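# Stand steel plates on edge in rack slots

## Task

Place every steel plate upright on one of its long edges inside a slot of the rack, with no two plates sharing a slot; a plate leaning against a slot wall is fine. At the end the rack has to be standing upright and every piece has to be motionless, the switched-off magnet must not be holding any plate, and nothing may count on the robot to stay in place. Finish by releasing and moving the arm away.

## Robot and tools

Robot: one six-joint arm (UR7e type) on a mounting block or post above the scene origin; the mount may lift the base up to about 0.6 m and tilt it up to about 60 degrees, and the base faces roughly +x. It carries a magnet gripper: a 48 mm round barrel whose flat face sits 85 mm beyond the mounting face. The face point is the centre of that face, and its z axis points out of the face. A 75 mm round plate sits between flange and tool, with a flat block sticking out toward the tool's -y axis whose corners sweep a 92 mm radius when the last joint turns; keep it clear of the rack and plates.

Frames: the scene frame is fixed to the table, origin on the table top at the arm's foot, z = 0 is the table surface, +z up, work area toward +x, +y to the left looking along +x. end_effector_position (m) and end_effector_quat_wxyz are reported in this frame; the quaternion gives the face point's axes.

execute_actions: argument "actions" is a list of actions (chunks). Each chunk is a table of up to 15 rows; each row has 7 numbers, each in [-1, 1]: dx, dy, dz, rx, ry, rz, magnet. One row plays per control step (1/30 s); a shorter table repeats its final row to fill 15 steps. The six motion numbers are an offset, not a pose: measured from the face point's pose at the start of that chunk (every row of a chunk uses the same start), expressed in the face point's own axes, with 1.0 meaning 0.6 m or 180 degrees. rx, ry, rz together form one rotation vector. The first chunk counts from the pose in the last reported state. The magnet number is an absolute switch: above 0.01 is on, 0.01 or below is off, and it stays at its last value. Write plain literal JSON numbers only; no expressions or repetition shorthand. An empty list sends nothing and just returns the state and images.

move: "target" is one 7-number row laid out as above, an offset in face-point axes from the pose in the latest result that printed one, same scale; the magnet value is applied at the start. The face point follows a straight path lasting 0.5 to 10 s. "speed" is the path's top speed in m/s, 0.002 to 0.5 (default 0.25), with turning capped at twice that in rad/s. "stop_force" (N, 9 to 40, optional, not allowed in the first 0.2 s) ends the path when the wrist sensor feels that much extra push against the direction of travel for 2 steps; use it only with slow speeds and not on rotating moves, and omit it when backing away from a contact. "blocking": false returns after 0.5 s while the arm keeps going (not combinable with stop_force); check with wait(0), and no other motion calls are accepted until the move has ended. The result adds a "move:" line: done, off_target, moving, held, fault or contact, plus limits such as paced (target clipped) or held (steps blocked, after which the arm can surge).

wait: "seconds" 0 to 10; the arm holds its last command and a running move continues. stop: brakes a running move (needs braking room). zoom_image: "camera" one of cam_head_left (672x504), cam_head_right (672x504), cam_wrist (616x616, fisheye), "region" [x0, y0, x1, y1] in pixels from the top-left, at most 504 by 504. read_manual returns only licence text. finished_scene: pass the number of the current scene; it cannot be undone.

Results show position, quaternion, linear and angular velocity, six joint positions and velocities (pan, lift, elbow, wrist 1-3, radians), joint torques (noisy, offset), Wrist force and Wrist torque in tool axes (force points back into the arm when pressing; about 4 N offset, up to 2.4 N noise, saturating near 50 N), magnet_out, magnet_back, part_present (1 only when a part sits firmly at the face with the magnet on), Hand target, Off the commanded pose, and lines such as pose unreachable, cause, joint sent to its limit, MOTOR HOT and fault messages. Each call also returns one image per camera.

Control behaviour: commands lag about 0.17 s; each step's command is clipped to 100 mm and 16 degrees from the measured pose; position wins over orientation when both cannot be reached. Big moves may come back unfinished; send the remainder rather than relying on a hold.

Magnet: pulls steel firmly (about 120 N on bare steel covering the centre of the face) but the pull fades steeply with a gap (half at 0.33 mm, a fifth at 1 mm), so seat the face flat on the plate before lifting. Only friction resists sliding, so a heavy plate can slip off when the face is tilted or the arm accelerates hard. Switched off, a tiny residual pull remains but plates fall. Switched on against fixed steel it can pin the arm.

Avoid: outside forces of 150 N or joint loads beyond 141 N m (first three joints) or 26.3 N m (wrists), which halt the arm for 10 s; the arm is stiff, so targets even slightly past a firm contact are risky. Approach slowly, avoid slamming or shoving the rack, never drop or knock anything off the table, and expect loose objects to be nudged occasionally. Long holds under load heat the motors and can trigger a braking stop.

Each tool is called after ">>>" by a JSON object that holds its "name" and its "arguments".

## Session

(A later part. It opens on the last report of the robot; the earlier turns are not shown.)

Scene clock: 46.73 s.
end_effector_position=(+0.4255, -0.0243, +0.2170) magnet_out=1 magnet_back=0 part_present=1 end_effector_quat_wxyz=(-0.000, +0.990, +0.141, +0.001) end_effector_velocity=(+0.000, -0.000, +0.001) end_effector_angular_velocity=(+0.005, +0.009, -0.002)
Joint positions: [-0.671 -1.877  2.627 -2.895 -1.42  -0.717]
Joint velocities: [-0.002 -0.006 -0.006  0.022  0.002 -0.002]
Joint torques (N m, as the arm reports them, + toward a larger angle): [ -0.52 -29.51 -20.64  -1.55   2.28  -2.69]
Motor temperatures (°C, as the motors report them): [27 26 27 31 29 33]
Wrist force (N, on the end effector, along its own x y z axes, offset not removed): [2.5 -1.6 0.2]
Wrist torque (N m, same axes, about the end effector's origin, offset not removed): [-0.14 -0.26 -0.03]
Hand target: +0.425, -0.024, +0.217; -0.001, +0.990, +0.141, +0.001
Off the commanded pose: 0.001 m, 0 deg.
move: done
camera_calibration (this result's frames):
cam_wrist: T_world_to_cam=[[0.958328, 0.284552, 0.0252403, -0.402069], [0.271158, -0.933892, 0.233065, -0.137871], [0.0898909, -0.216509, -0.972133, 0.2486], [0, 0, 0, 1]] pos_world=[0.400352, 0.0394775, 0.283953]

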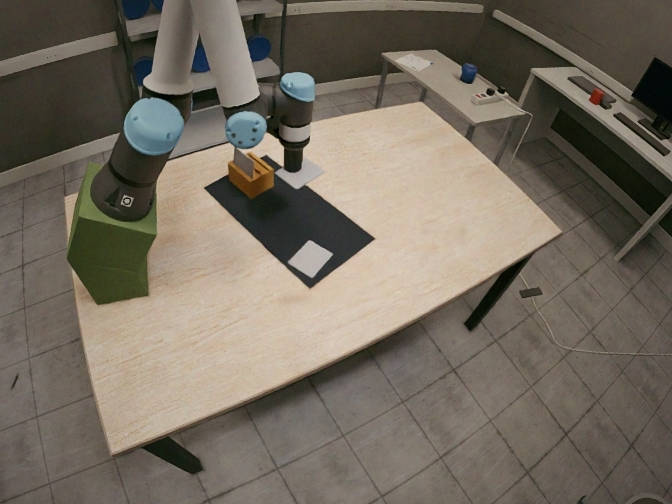

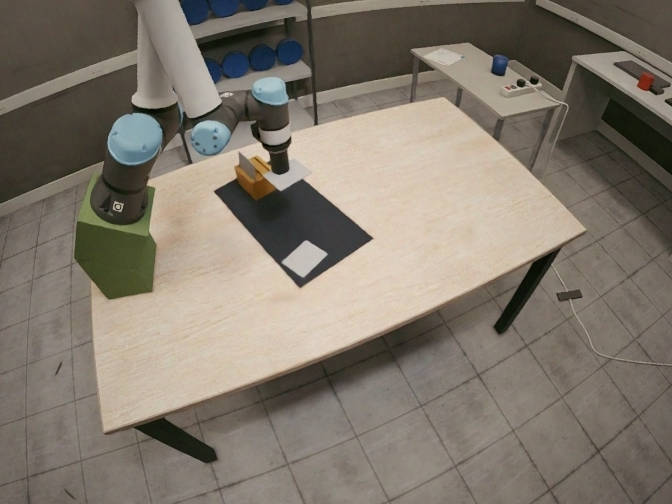

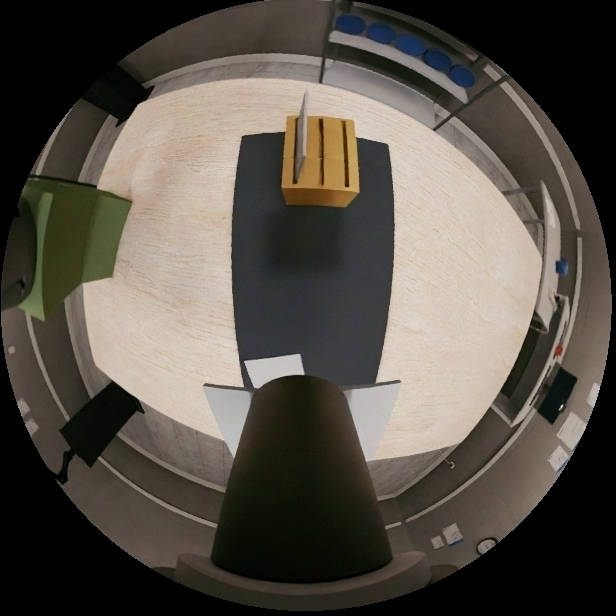

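>>> {"name": "move", "arguments": {"target": [0.0388,-0.355,0,0.385,-0.385,-0.385,1], "speed": 0.5}}

>>> {"name": "move", "arguments": {"target": [0,0.125,0,0,0,0,1], "speed": 0.15}}

>>> {"name": "zoom_image", "arguments": {"camera": "cam_wrist", "region": [200, 420, 410, 520]}}

>>> {"name": "zoom_image", "arguments": {"camera": "cam_head_left", "region": [225, 140, 285, 190]}}

Scene clock: 50.17 s.
end_effector_position=(+0.3879, +0.1871, +0.2167) magnet_out=1 magnet_back=0 part_present=1 end_effector_quat_wxyz=(-0.425, +0.425, +0.565, -0.565) end_effector_velocity=(+0.001, +0.001, +0.000) end_effector_angular_velocity=(+0.004, +0.007, +0.006)
Joint positions: [ 0.028 -1.114  1.694 -1.098 -1.693 -1.336]
Joint velocities: [ 0.003  0.005 -0.006  0.008 -0.002 -0.004]
Joint torques (N m, as the arm reports them, + toward a larger angle): [ 24.11 -37.52 -20.91   4.29  -2.1   -2.48]
Motor temperatures (°C, as the motors report them): [27 26 27 31 29 33]
Wrist force (N, on the end effector, along its own x y z axes, offset not removed): [3.1 0.5 -0.2]
Wrist torque (N m, same axes, about the end effector's origin, offset not removed): [-0.25 -0.36 0.00]
Hand target: +0.388, +0.187, +0.217; -0.425, +0.425, +0.565, -0.565
Off the commanded pose: 0.001 m, 0 deg.
move: done
camera_calibration (this result's frames):
cam_wrist: T_world_to_cam=[[-0.254933, 0.966945, 0.00517032, -0.0789073], [0.225664, 0.0646936, -0.972055, 0.161795], [-0.940258, -0.246643, -0.234697, 0.542865], [0, 0, 0, 1]] pos_world=[0.453806, 0.199726, 0.285091]

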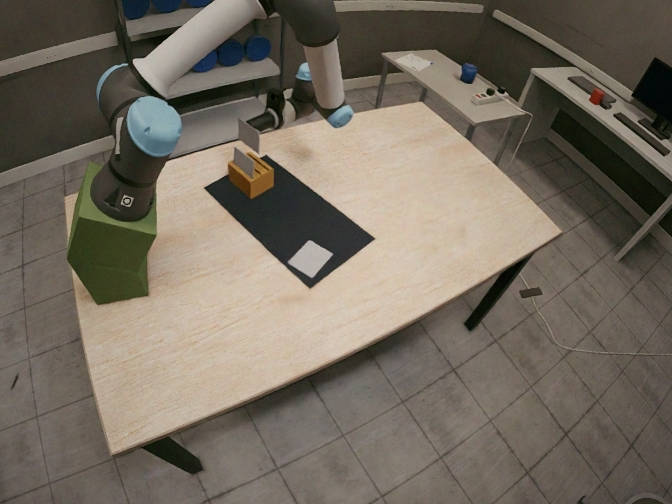

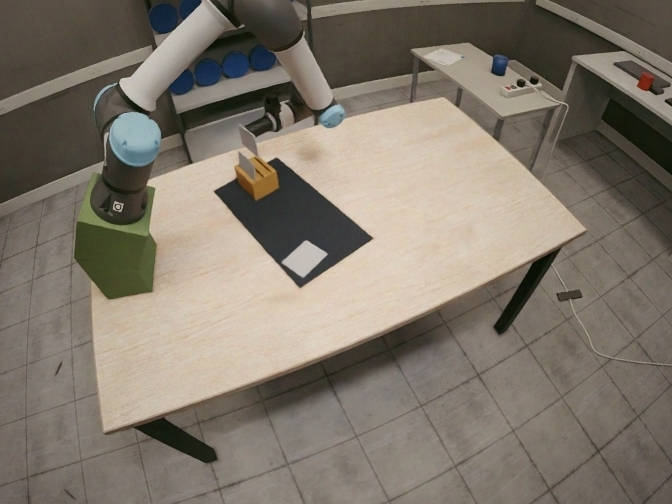

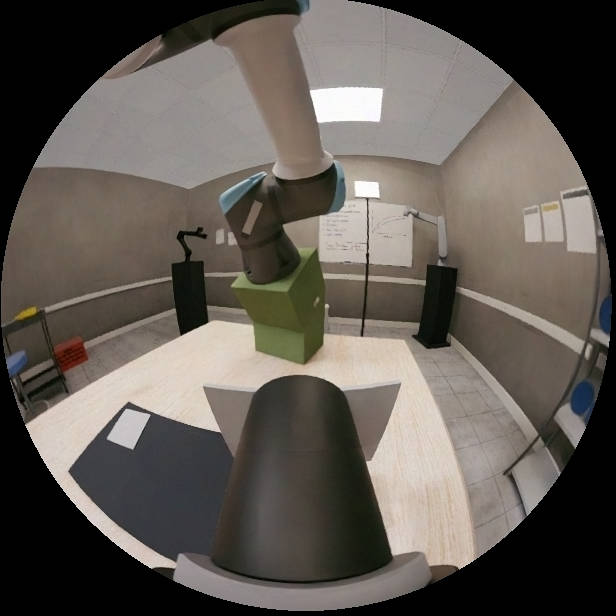

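Scene clock: 51.13 s.
end_effector_position=(+0.3879, +0.1871, +0.1419) magnet_out=1 magnet_back=0 part_present=1 end_effector_quat_wxyz=(-0.425, +0.425, +0.565, -0.565) end_effector_velocity=(-0.001, +0.000, -0.002) end_effector_angular_velocity=(+0.000, +0.001, +0.000)
Joint positions: [-0.001 -0.962  1.635 -1.193 -1.718 -1.35 ]
Joint velocities: [-0.     0.005 -0.002 -0.002 -0.    -0.   ]
Joint torques (N m, as the arm reports them, + toward a larger angle): [  5.81 -38.97 -20.76  -0.76  -2.75  -3.13]
Motor temperatures (°C, as the motors report them): [27 26 27 31 29 33]
Wrist force (N, on the end effector, along its own x y z axes, offset not removed): [-0.5 -10.2 1.7]
Wrist torque (N m, same axes, about the end effector's origin, offset not removed): [-0.50 0.14 0.33]
Hand target: +0.388, +0.187, +0.142; -0.425, +0.425, +0.565, -0.565
Off the commanded pose: 0.000 m, 0 deg.
move: done
camera_calibration (this result's frames):
cam_wrist: T_world_to_cam=[[-0.254936, 0.966944, 0.00513552, -0.0785146], [0.225624, 0.0646486, -0.972067, 0.0890752], [-0.940267, -0.246656, -0.234647, 0.525303], [0, 0, 0, 1]] pos_world=[0.453811, 0.19973, 0.210251]

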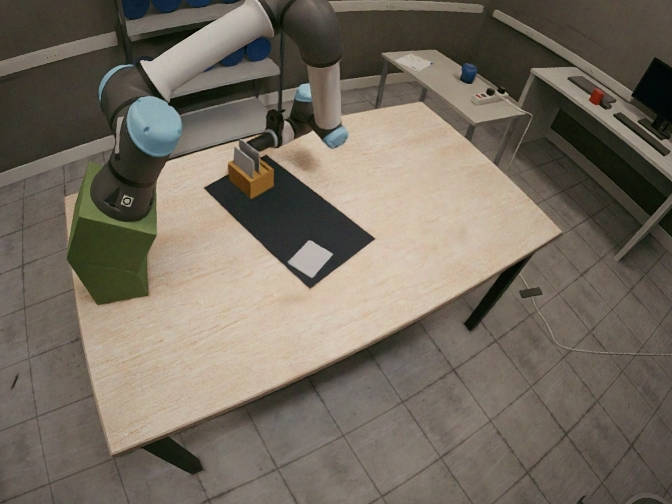

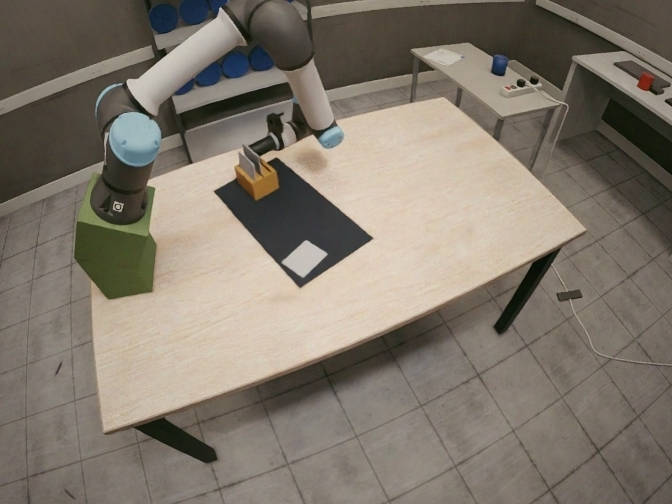

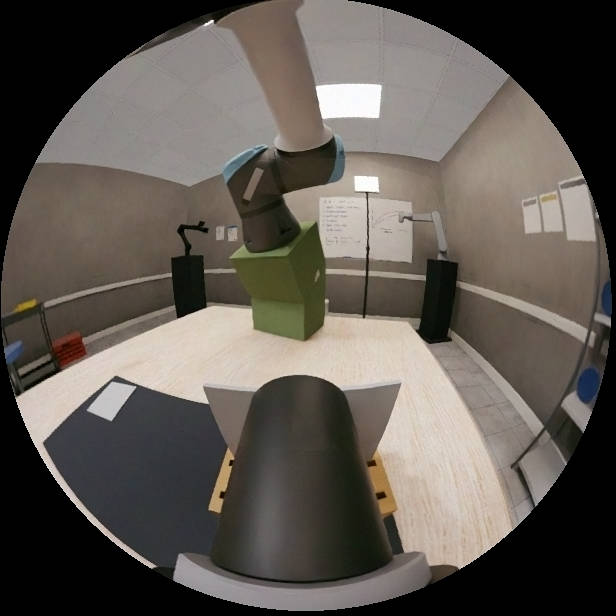

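Region (200, 420, 410, 520) of cam_wrist's 616x616 image, scaled by 2.400, with more detail than that image has; it fills the top 240 rows of this view, and the rest is white.

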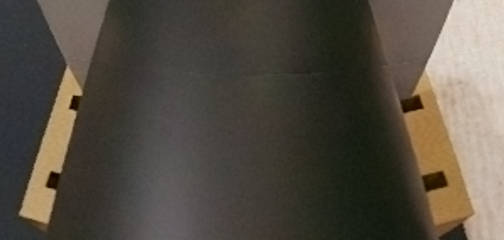

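Region (225, 140, 285, 190) of cam_head_left's 672x504 image, scaled by 8.400, with more detail than that image has.

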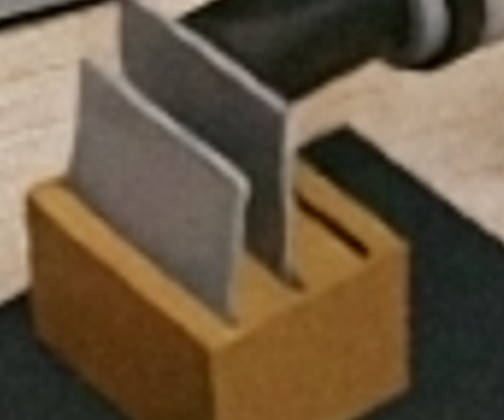

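>>> {"name": "move", "arguments": {"target": [0,-0.002,-0.0037,0,0,0,1], "speed": 0.01}}

>>> {"name": "zoom_image", "arguments": {"camera": "cam_wrist", "region": [210, 435, 400, 485]}}

>>> {"name": "zoom_image", "arguments": {"camera": "cam_head_right", "region": [235, 140, 285, 190]}}

Scene clock: 52.43 s.
end_effector_position=(+0.3900, +0.1877, +0.1430) magnet_out=1 magnet_back=0 part_present=1 end_effector_quat_wxyz=(-0.425, +0.425, +0.565, -0.565) end_effector_velocity=(+0.001, +0.000, +0.001) end_effector_angular_velocity=(+0.000, +0.000, +0.000)
Joint positions: [ 0.    -0.963  1.629 -1.187 -1.717 -1.35 ]
Joint velocities: [ 0.    -0.    -0.001  0.002  0.     0.   ]
Joint torques (N m, as the arm reports them, + toward a larger angle): [ 26.82 -59.58 -18.15   4.27   3.1    2.19]
Motor temperatures (°C, as the motors report them): [27 26 27 31 29 33]
Wrist force (N, on the end effector, along its own x y z axes, offset not removed): [-0.3 1.2 3.5]
Wrist torque (N m, same axes, about the end effector's origin, offset not removed): [-0.25 -0.08 -0.12]
Hand target: +0.390, +0.188, +0.143; -0.425, +0.425, +0.565, -0.565
Off the commanded pose: 0.000 m, 0 deg.
move: done
camera_calibration (this result's frames):
cam_wrist: T_world_to_cam=[[-0.254928, 0.966947, 0.00513228, -0.078573], [0.225618, 0.0646418, -0.972069, 0.0897021], [-0.94027, -0.246649, -0.234639, 0.527675], [0, 0, 0, 1]] pos_world=[0.455889, 0.200328, 0.211413]

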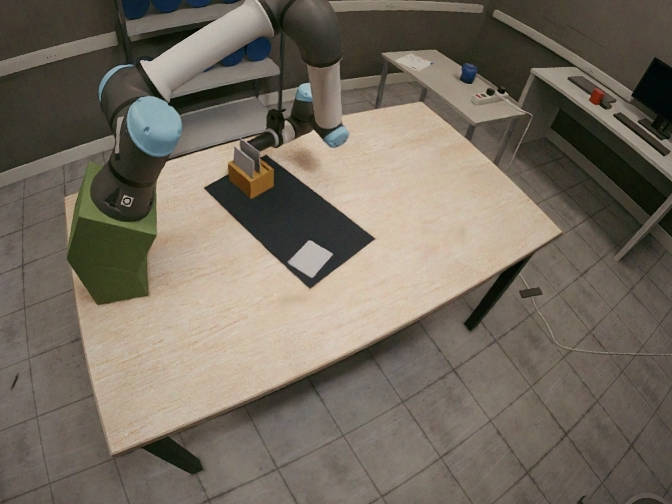

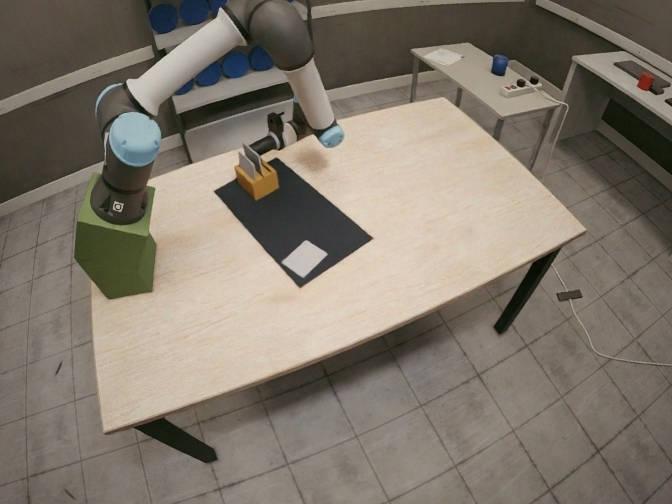

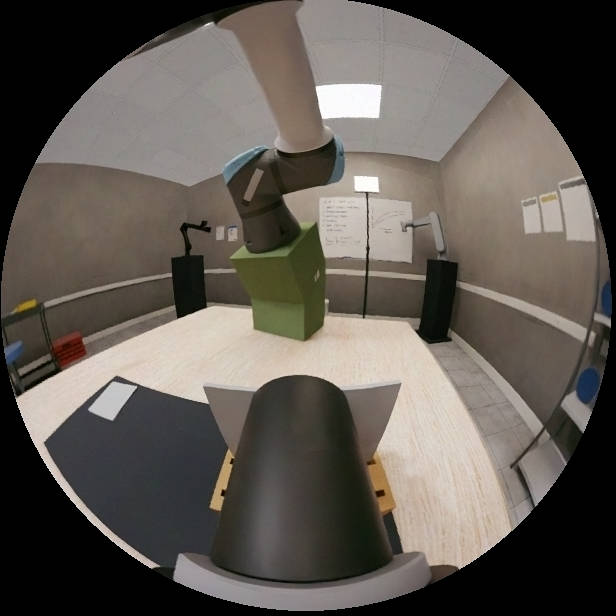

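Region (210, 435, 400, 485) of cam_wrist's 616x616 image, scaled by 2.653, with more detail than that image has; it fills the top 133 rows of this view, and the rest is white.

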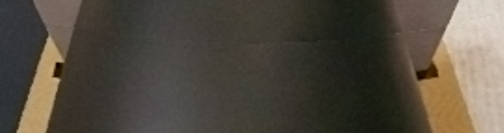

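Region (235, 140, 285, 190) of cam_head_right's 672x504 image, scaled by 10.080, with more detail than that image has.

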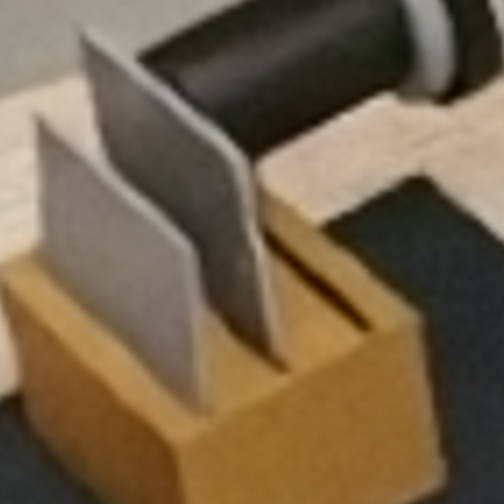

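>>> {"name": "move", "arguments": {"target": [0,0.034,0,0,0,0,1], "speed": 0.012, "stop_force": 9}}

>>> {"name": "zoom_image", "arguments": {"camera": "cam_wrist", "region": [200, 400, 410, 500]}}

Scene clock: 55.03 s.
end_effector_position=(+0.3900, +0.1877, +0.1228) magnet_out=1 magnet_back=0 part_present=1 end_effector_quat_wxyz=(-0.425, +0.425, +0.565, -0.565) end_effector_velocity=(+0.000, +0.000, -0.002) end_effector_angular_velocity=(+0.001, +0.001, +0.000)
Joint positions: [-0.007 -0.921  1.608 -1.208 -1.724 -1.353]
Joint velocities: [-0.001  0.004 -0.003 -0.001 -0.    -0.002]
Joint torques (N m, as the arm reports them, + toward a larger angle): [  9.41 -39.66 -19.26   1.13  -2.2   -2.71]
Motor temperatures (°C, as the motors report them): [27 26 27 31 29 33]
Wrist force (N, on the end effector, along its own x y z axes, offset not removed): [0.0 1.8 2.5]
Wrist torque (N m, same axes, about the end effector's origin, offset not removed): [-0.13 0.07 -0.19]
Hand target: +0.390, +0.188, +0.123; -0.425, +0.425, +0.565, -0.565
Off the commanded pose: 0.000 m, 0 deg.
move: done
camera_calibration (this result's frames):
cam_wrist: T_world_to_cam=[[-0.254931, 0.966946, 0.00512141, -0.0784641], [0.225629, 0.0646346, -0.972067, 0.0700037], [-0.940267, -0.246654, -0.234648, 0.522922], [0, 0, 0, 1]] pos_world=[0.455889, 0.200327, 0.191153]

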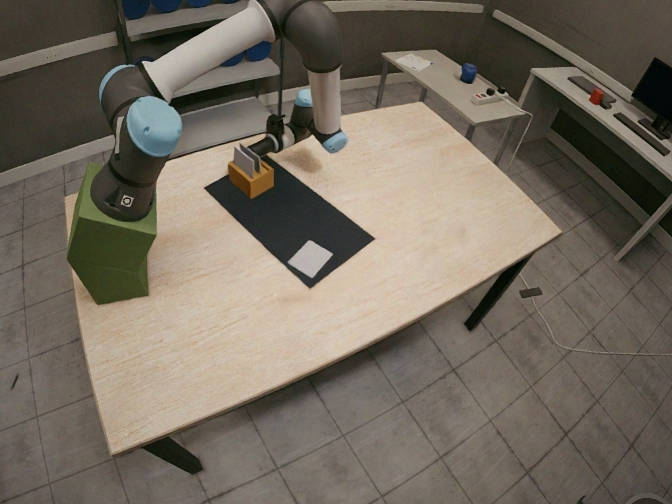

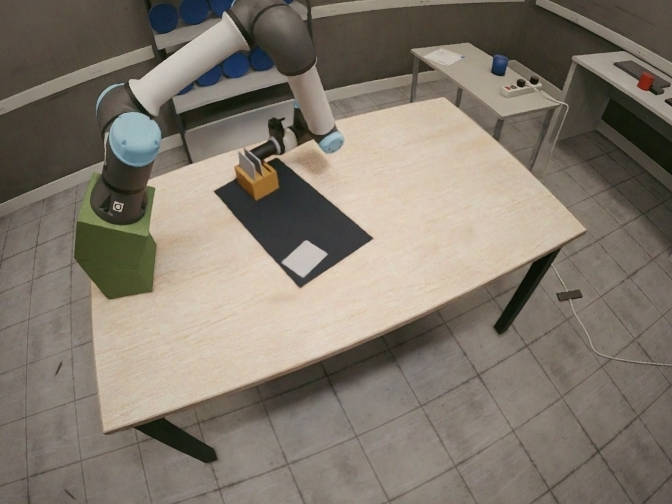

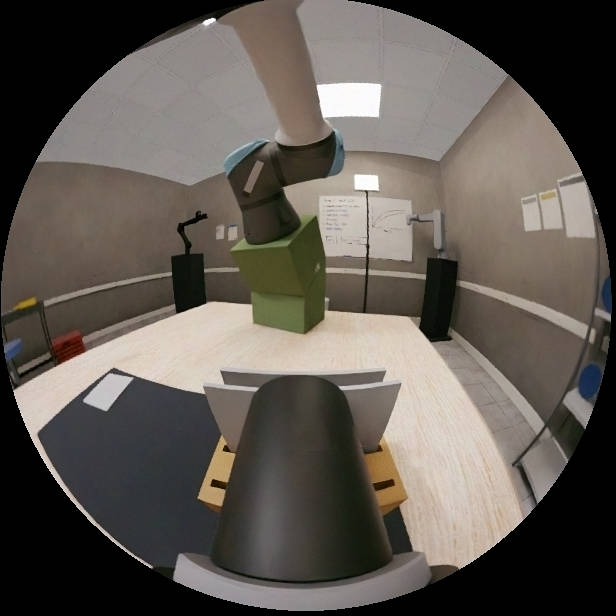

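Region (200, 400, 410, 500) of cam_wrist's 616x616 image, scaled by 2.400, with more detail than that image has; it fills the top 240 rows of this view, and the rest is white.

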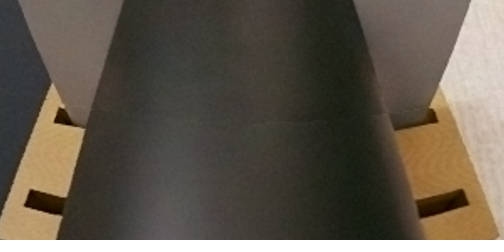

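>>> {"name": "execute_actions", "arguments": {"actions": [[[0,0.001,0,0,0,0,1],[0,0.002,0,0,0,0,1],[0,0.003,0,0,0,0,1],[0,0.003,0,0,0,0,1],[0,0.003,0,0,0,0,1],[0,0.003,0,0,0,0,1],[0,0.003,0,0,0,0,1],[0,0.003,0,0,0,0,1],[0,0.003,0,0,0,0,1],[0,0.003,0,0,0,0,0]]]}}

>>> {"name": "move", "arguments": {"target": [0,0,-0.04,0,0,0,0], "speed": 0.1}}

>>> {"name": "move", "arguments": {"target": [0,-0.15,0,0,0,0,0], "speed": 0.4}}

>>> {"name": "move", "arguments": {"target": [-0.53,0.25,0.165,-0.385,0.385,0.385,0], "speed": 0.5}}

>>> {"name": "move", "arguments": {"target": [0,0,0.061,0,0,-0.054,0], "speed": 0.2}}

Scene clock: 56.57 s.
end_effector_position=(+0.3900, +0.1877, +0.1210) magnet_out=0 magnet_back=1 part_present=0 end_effector_quat_wxyz=(-0.425, +0.425, +0.565, -0.565) end_effector_velocity=(+0.001, +0.000, -0.000) end_effector_angular_velocity=(+0.001, -0.002, -0.001)
Joint positions: [-0.008 -0.917  1.606 -1.21  -1.724 -1.354]
Joint velocities: [-0.    -0.001 -0.001 -0.001 -0.    -0.001]
Joint torques (N m, as the arm reports them, + toward a larger angle): [  7.88 -39.75 -17.42   0.68  -2.33  -2.48]
Motor temperatures (°C, as the motors report them): [27 26 27 31 29 33]
Wrist force (N, on the end effector, along its own x y z axes, offset not removed): [-2.3 -3.9 -0.6]
Wrist torque (N m, same axes, about the end effector's origin, offset not removed): [-0.54 0.25 0.01]
Hand target: +0.390, +0.188, +0.121; -0.425, +0.425, +0.565, -0.565
Off the commanded pose: 0.000 m, 0 deg.
camera_calibration (this result's frames):
cam_wrist: T_world_to_cam=[[-0.254932, 0.966945, 0.0051233, -0.078455], [0.225623, 0.0646352, -0.972068, 0.0682753], [-0.940268, -0.246656, -0.234642, 0.522505], [0, 0, 0, 1]] pos_world=[0.455889, 0.200328, 0.189372]

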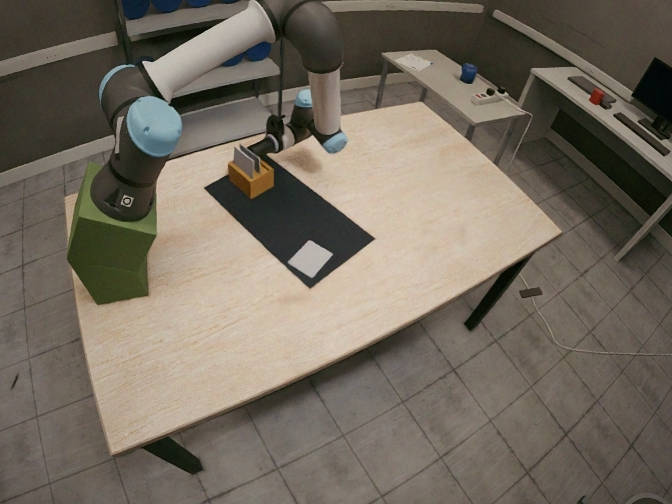

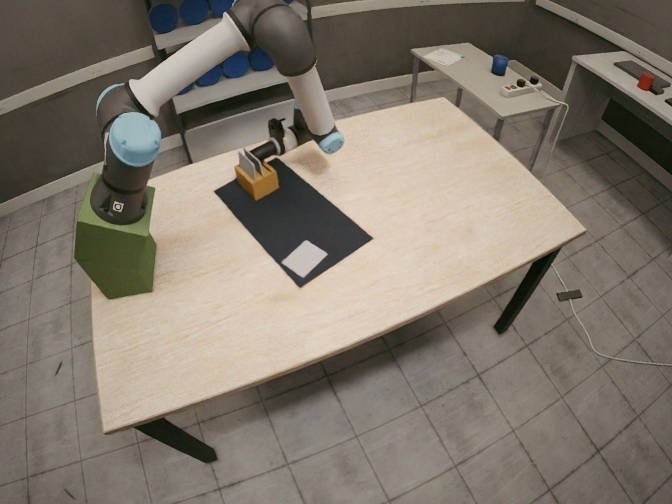

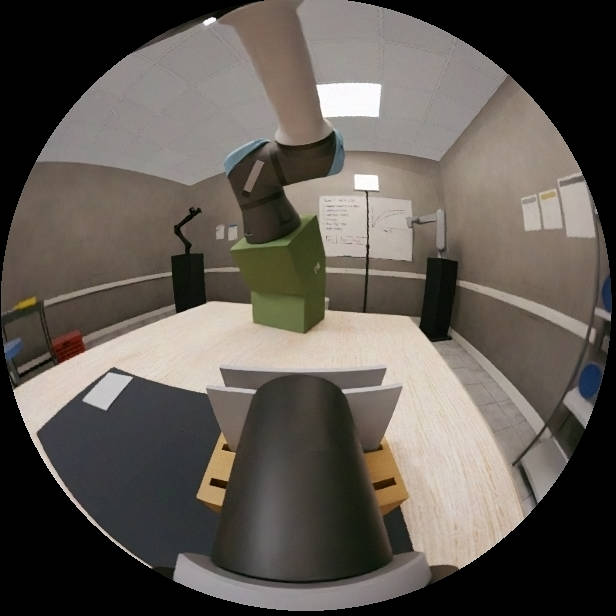

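Scene clock: 57.37 s.
end_effector_position=(+0.4129, +0.1943, +0.1210) magnet_out=0 magnet_back=1 part_present=0 end_effector_quat_wxyz=(-0.425, +0.425, +0.565, -0.565) end_effector_velocity=(+0.001, +0.001, -0.001) end_effector_angular_velocity=(+0.001, +0.003, +0.001)
Joint positions: [-0.002 -0.894  1.526 -1.153 -1.719 -1.351]
Joint velocities: [ 0.     0.004 -0.006  0.005  0.    -0.001]
Joint torques (N m, as the arm reports them, + toward a larger angle): [ 26.58 -40.18 -19.08   4.08   3.05   2.35]
Motor temperatures (°C, as the motors report them): [27 26 27 31 29 33]
Wrist force (N, on the end effector, along its own x y z axes, offset not removed): [0.5 -2.1 -1.0]
Wrist torque (N m, same axes, about the end effector's origin, offset not removed): [-0.40 0.06 -0.03]
Hand target: +0.413, +0.194, +0.121; -0.425, +0.425, +0.565, -0.565
Off the commanded pose: 0.000 m, 0 deg.
move: done
camera_calibration (this result's frames):
cam_wrist: T_world_to_cam=[[-0.254918, 0.966949, 0.00513487, -0.0790573], [0.225645, 0.0646491, -0.972062, 0.0627032], [-0.940267, -0.246638, -0.234667, 0.545663], [0, 0, 0, 1]] pos_world=[0.478767, 0.206972, 0.189407]

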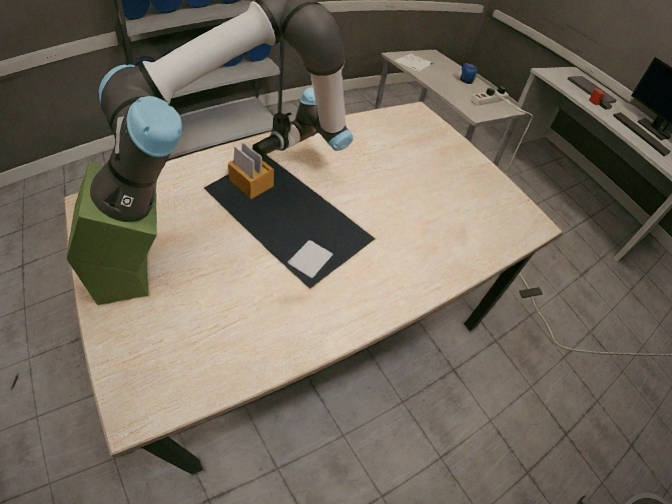

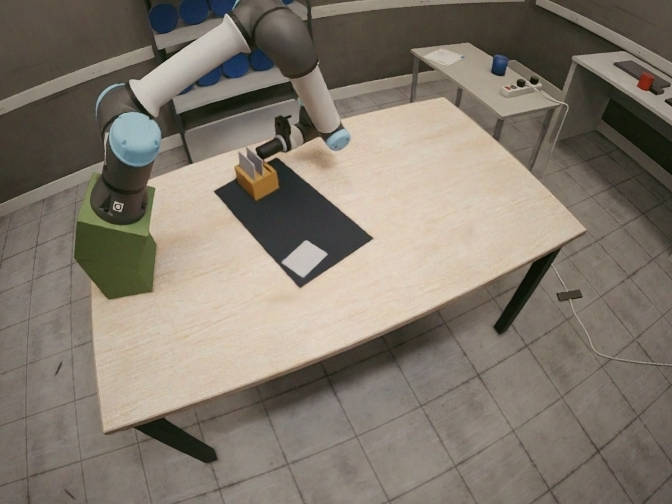

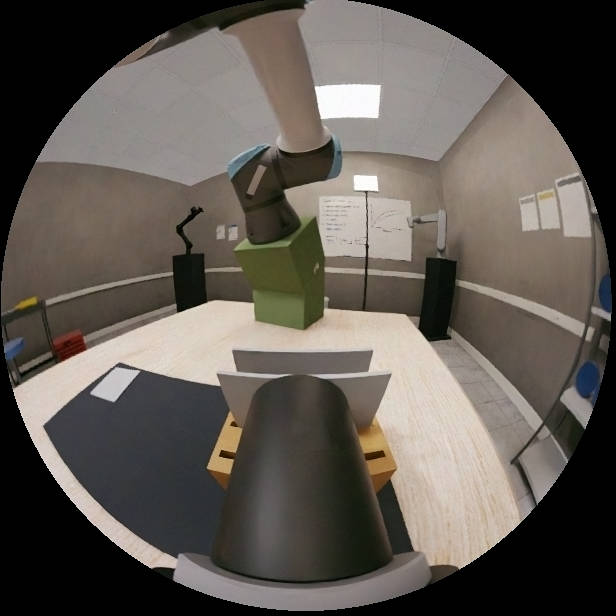

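Scene clock: 58.30 s.
end_effector_position=(+0.4129, +0.1943, +0.2110) magnet_out=0 magnet_back=1 part_present=0 end_effector_quat_wxyz=(-0.425, +0.425, +0.565, -0.565) end_effector_velocity=(-0.000, -0.000, +0.002) end_effector_angular_velocity=(-0.001, +0.001, +0.000)
Joint positions: [ 0.031 -1.072  1.604 -1.05  -1.69  -1.334]
Joint velocities: [ 0.001 -0.003  0.002  0.003  0.     0.001]
Joint torques (N m, as the arm reports them, + toward a larger angle): [ 23.86 -58.81   5.33   3.92   2.88   2.04]
Motor temperatures (°C, as the motors report them): [27 26 27 31 29 33]
Wrist force (N, on the end effector, along its own x y z axes, offset not removed): [2.4 -0.8 1.5]
Wrist torque (N m, same axes, about the end effector's origin, offset not removed): [-0.16 -0.03 -0.16]
Hand target: +0.413, +0.194, +0.211; -0.425, +0.425, +0.565, -0.565
Off the commanded pose: 0.000 m, 0 deg.
move: done
camera_calibration (this result's frames):
cam_wrist: T_world_to_cam=[[-0.254901, 0.966953, 0.00518204, -0.079549], [0.225574, 0.0646736, -0.972077, 0.15014], [-0.940288, -0.246614, -0.234605, 0.566729], [0, 0, 0, 1]] pos_world=[0.478743, 0.206974, 0.279317]

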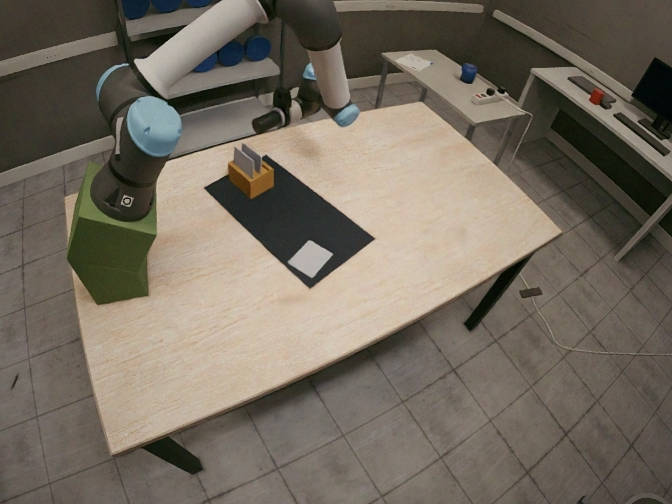

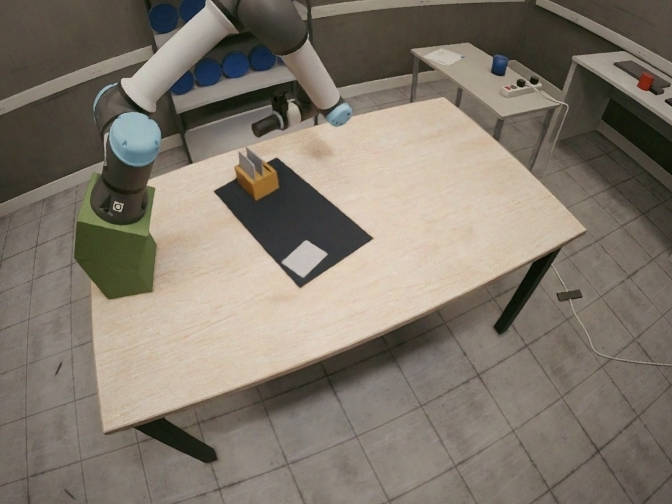

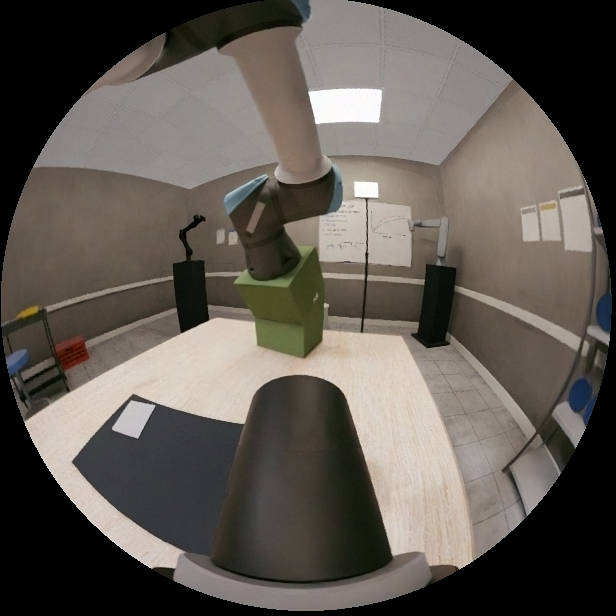

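Scene clock: 61.07 s.
end_effector_position=(+0.4069, -0.1392, +0.0611) magnet_out=0 magnet_back=1 part_present=0 end_effector_quat_wxyz=(-0.000, +0.990, +0.141, +0.001) end_effector_velocity=(-0.000, -0.000, -0.001) end_effector_angular_velocity=(-0.004, -0.006, -0.003)
Joint positions: [-0.92  -1.195  2.516 -3.419 -1.29  -0.934]
Joint velocities: [-0.001  0.007  0.001 -0.015  0.001  0.004]
Joint torques (N m, as the arm reports them, + toward a larger angle): [ -6.46 -24.15  16.96  -4.25   2.63   2.75]
Motor temperatures (°C, as the motors report them): [27 26 27 31 29 33]
Wrist force (N, on the end effector, along its own x y z axes, offset not removed): [1.0 -1.7 -0.2]
Wrist torque (N m, same axes, about the end effector's origin, offset not removed): [-0.27 -0.06 -0.20]
Hand target: +0.407, -0.139, +0.061; +0.000, +0.990, +0.141, +0.001
Off the commanded pose: 0.001 m, 0 deg.
move: done
camera_calibration (this result's frames):
cam_wrist: T_world_to_cam=[[0.958366, 0.28442, 0.0252882, -0.347661], [0.270978, -0.933834, 0.233505, -0.203777], [0.0900285, -0.216931, -0.972027, 0.0736843], [0, 0, 0, 1]] pos_world=[0.381772, -0.075428, 0.127998]

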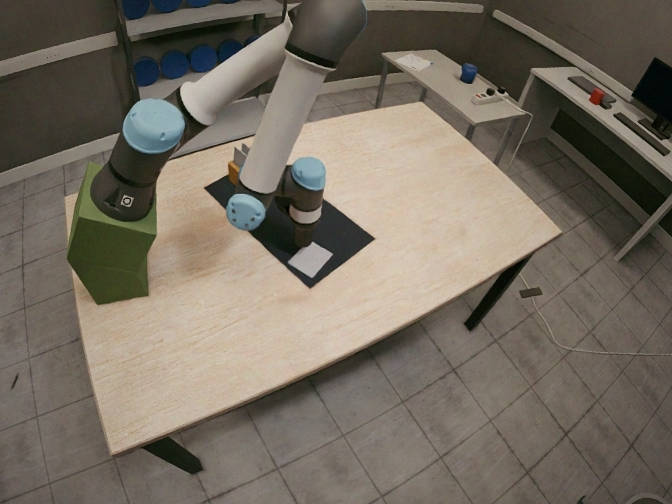

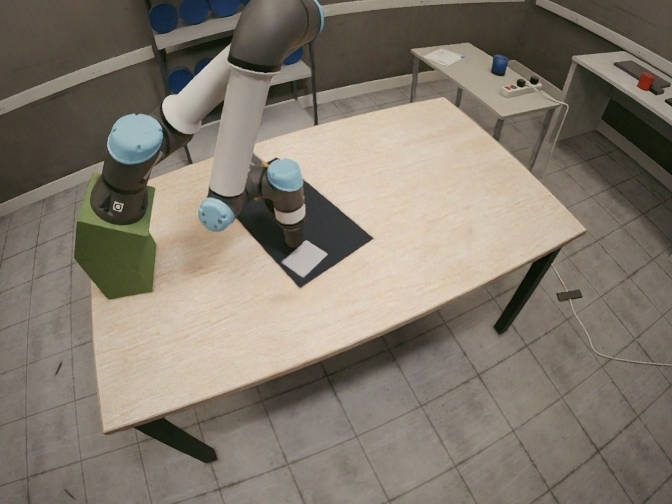

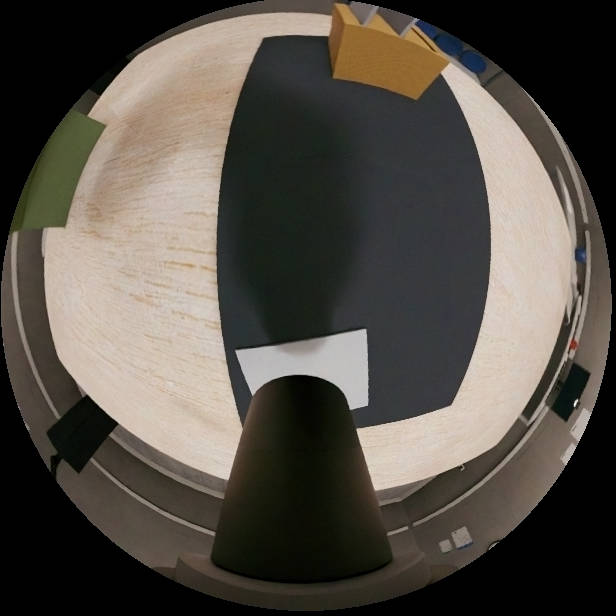

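Scene clock: 61.97 s.
end_effector_position=(+0.4069, -0.1392, +0.0246) magnet_out=0 magnet_back=1 part_present=0 end_effector_quat_wxyz=(-0.000, +0.975, +0.224, +0.001) end_effector_velocity=(+0.000, -0.000, -0.001) end_effector_angular_velocity=(-0.000, -0.000, +0.006)
Joint positions: [-0.892 -1.06   2.459 -3.504 -1.304 -1.078]
Joint velocities: [ 0.001  0.003 -0.002 -0.003 -0.    -0.006]
Joint torques (N m, as the arm reports them, + toward a larger angle): [ 11.05 -24.11 -11.49  -4.24  -2.72  -2.86]
Motor temperatures (°C, as the motors report them): [27 26 27 31 29 33]
Wrist force (N, on the end effector, along its own x y z axes, offset not removed): [-1.7 -2.7 0.6]
Wrist torque (N m, same axes, about the end effector's origin, offset not removed): [-0.27 0.13 -0.08]
Hand target: +0.407, -0.139, +0.024; -0.000, +0.974, +0.225, +0.001
Off the commanded pose: 0.000 m, 0 deg.
move: done
camera_calibration (this result's frames):
cam_wrist: T_world_to_cam=[[0.896807, 0.441703, 0.0252291, -0.299783], [0.424297, -0.874822, 0.233792, -0.249383], [0.125338, -0.198962, -0.971959, 0.0263312], [0, 0, 0, 1]] pos_world=[0.37136, -0.0805117, 0.0914599]

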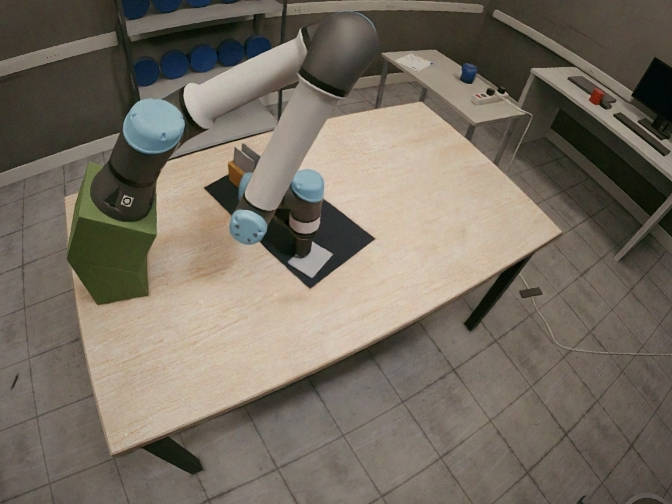

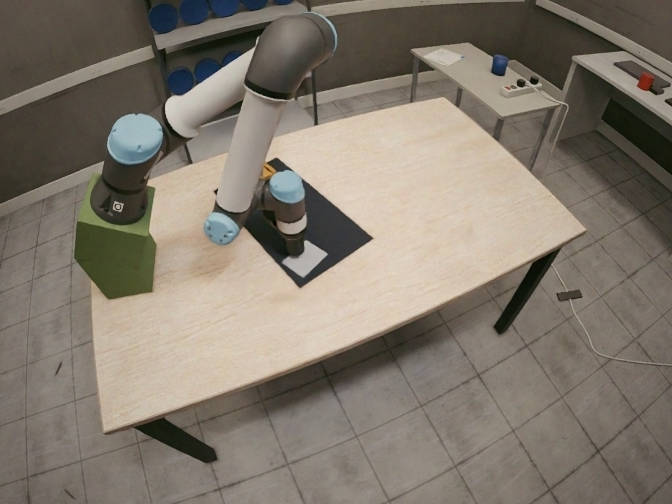

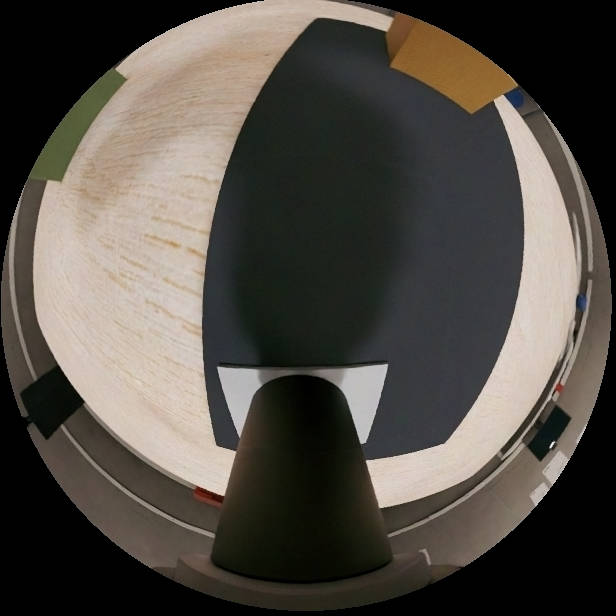

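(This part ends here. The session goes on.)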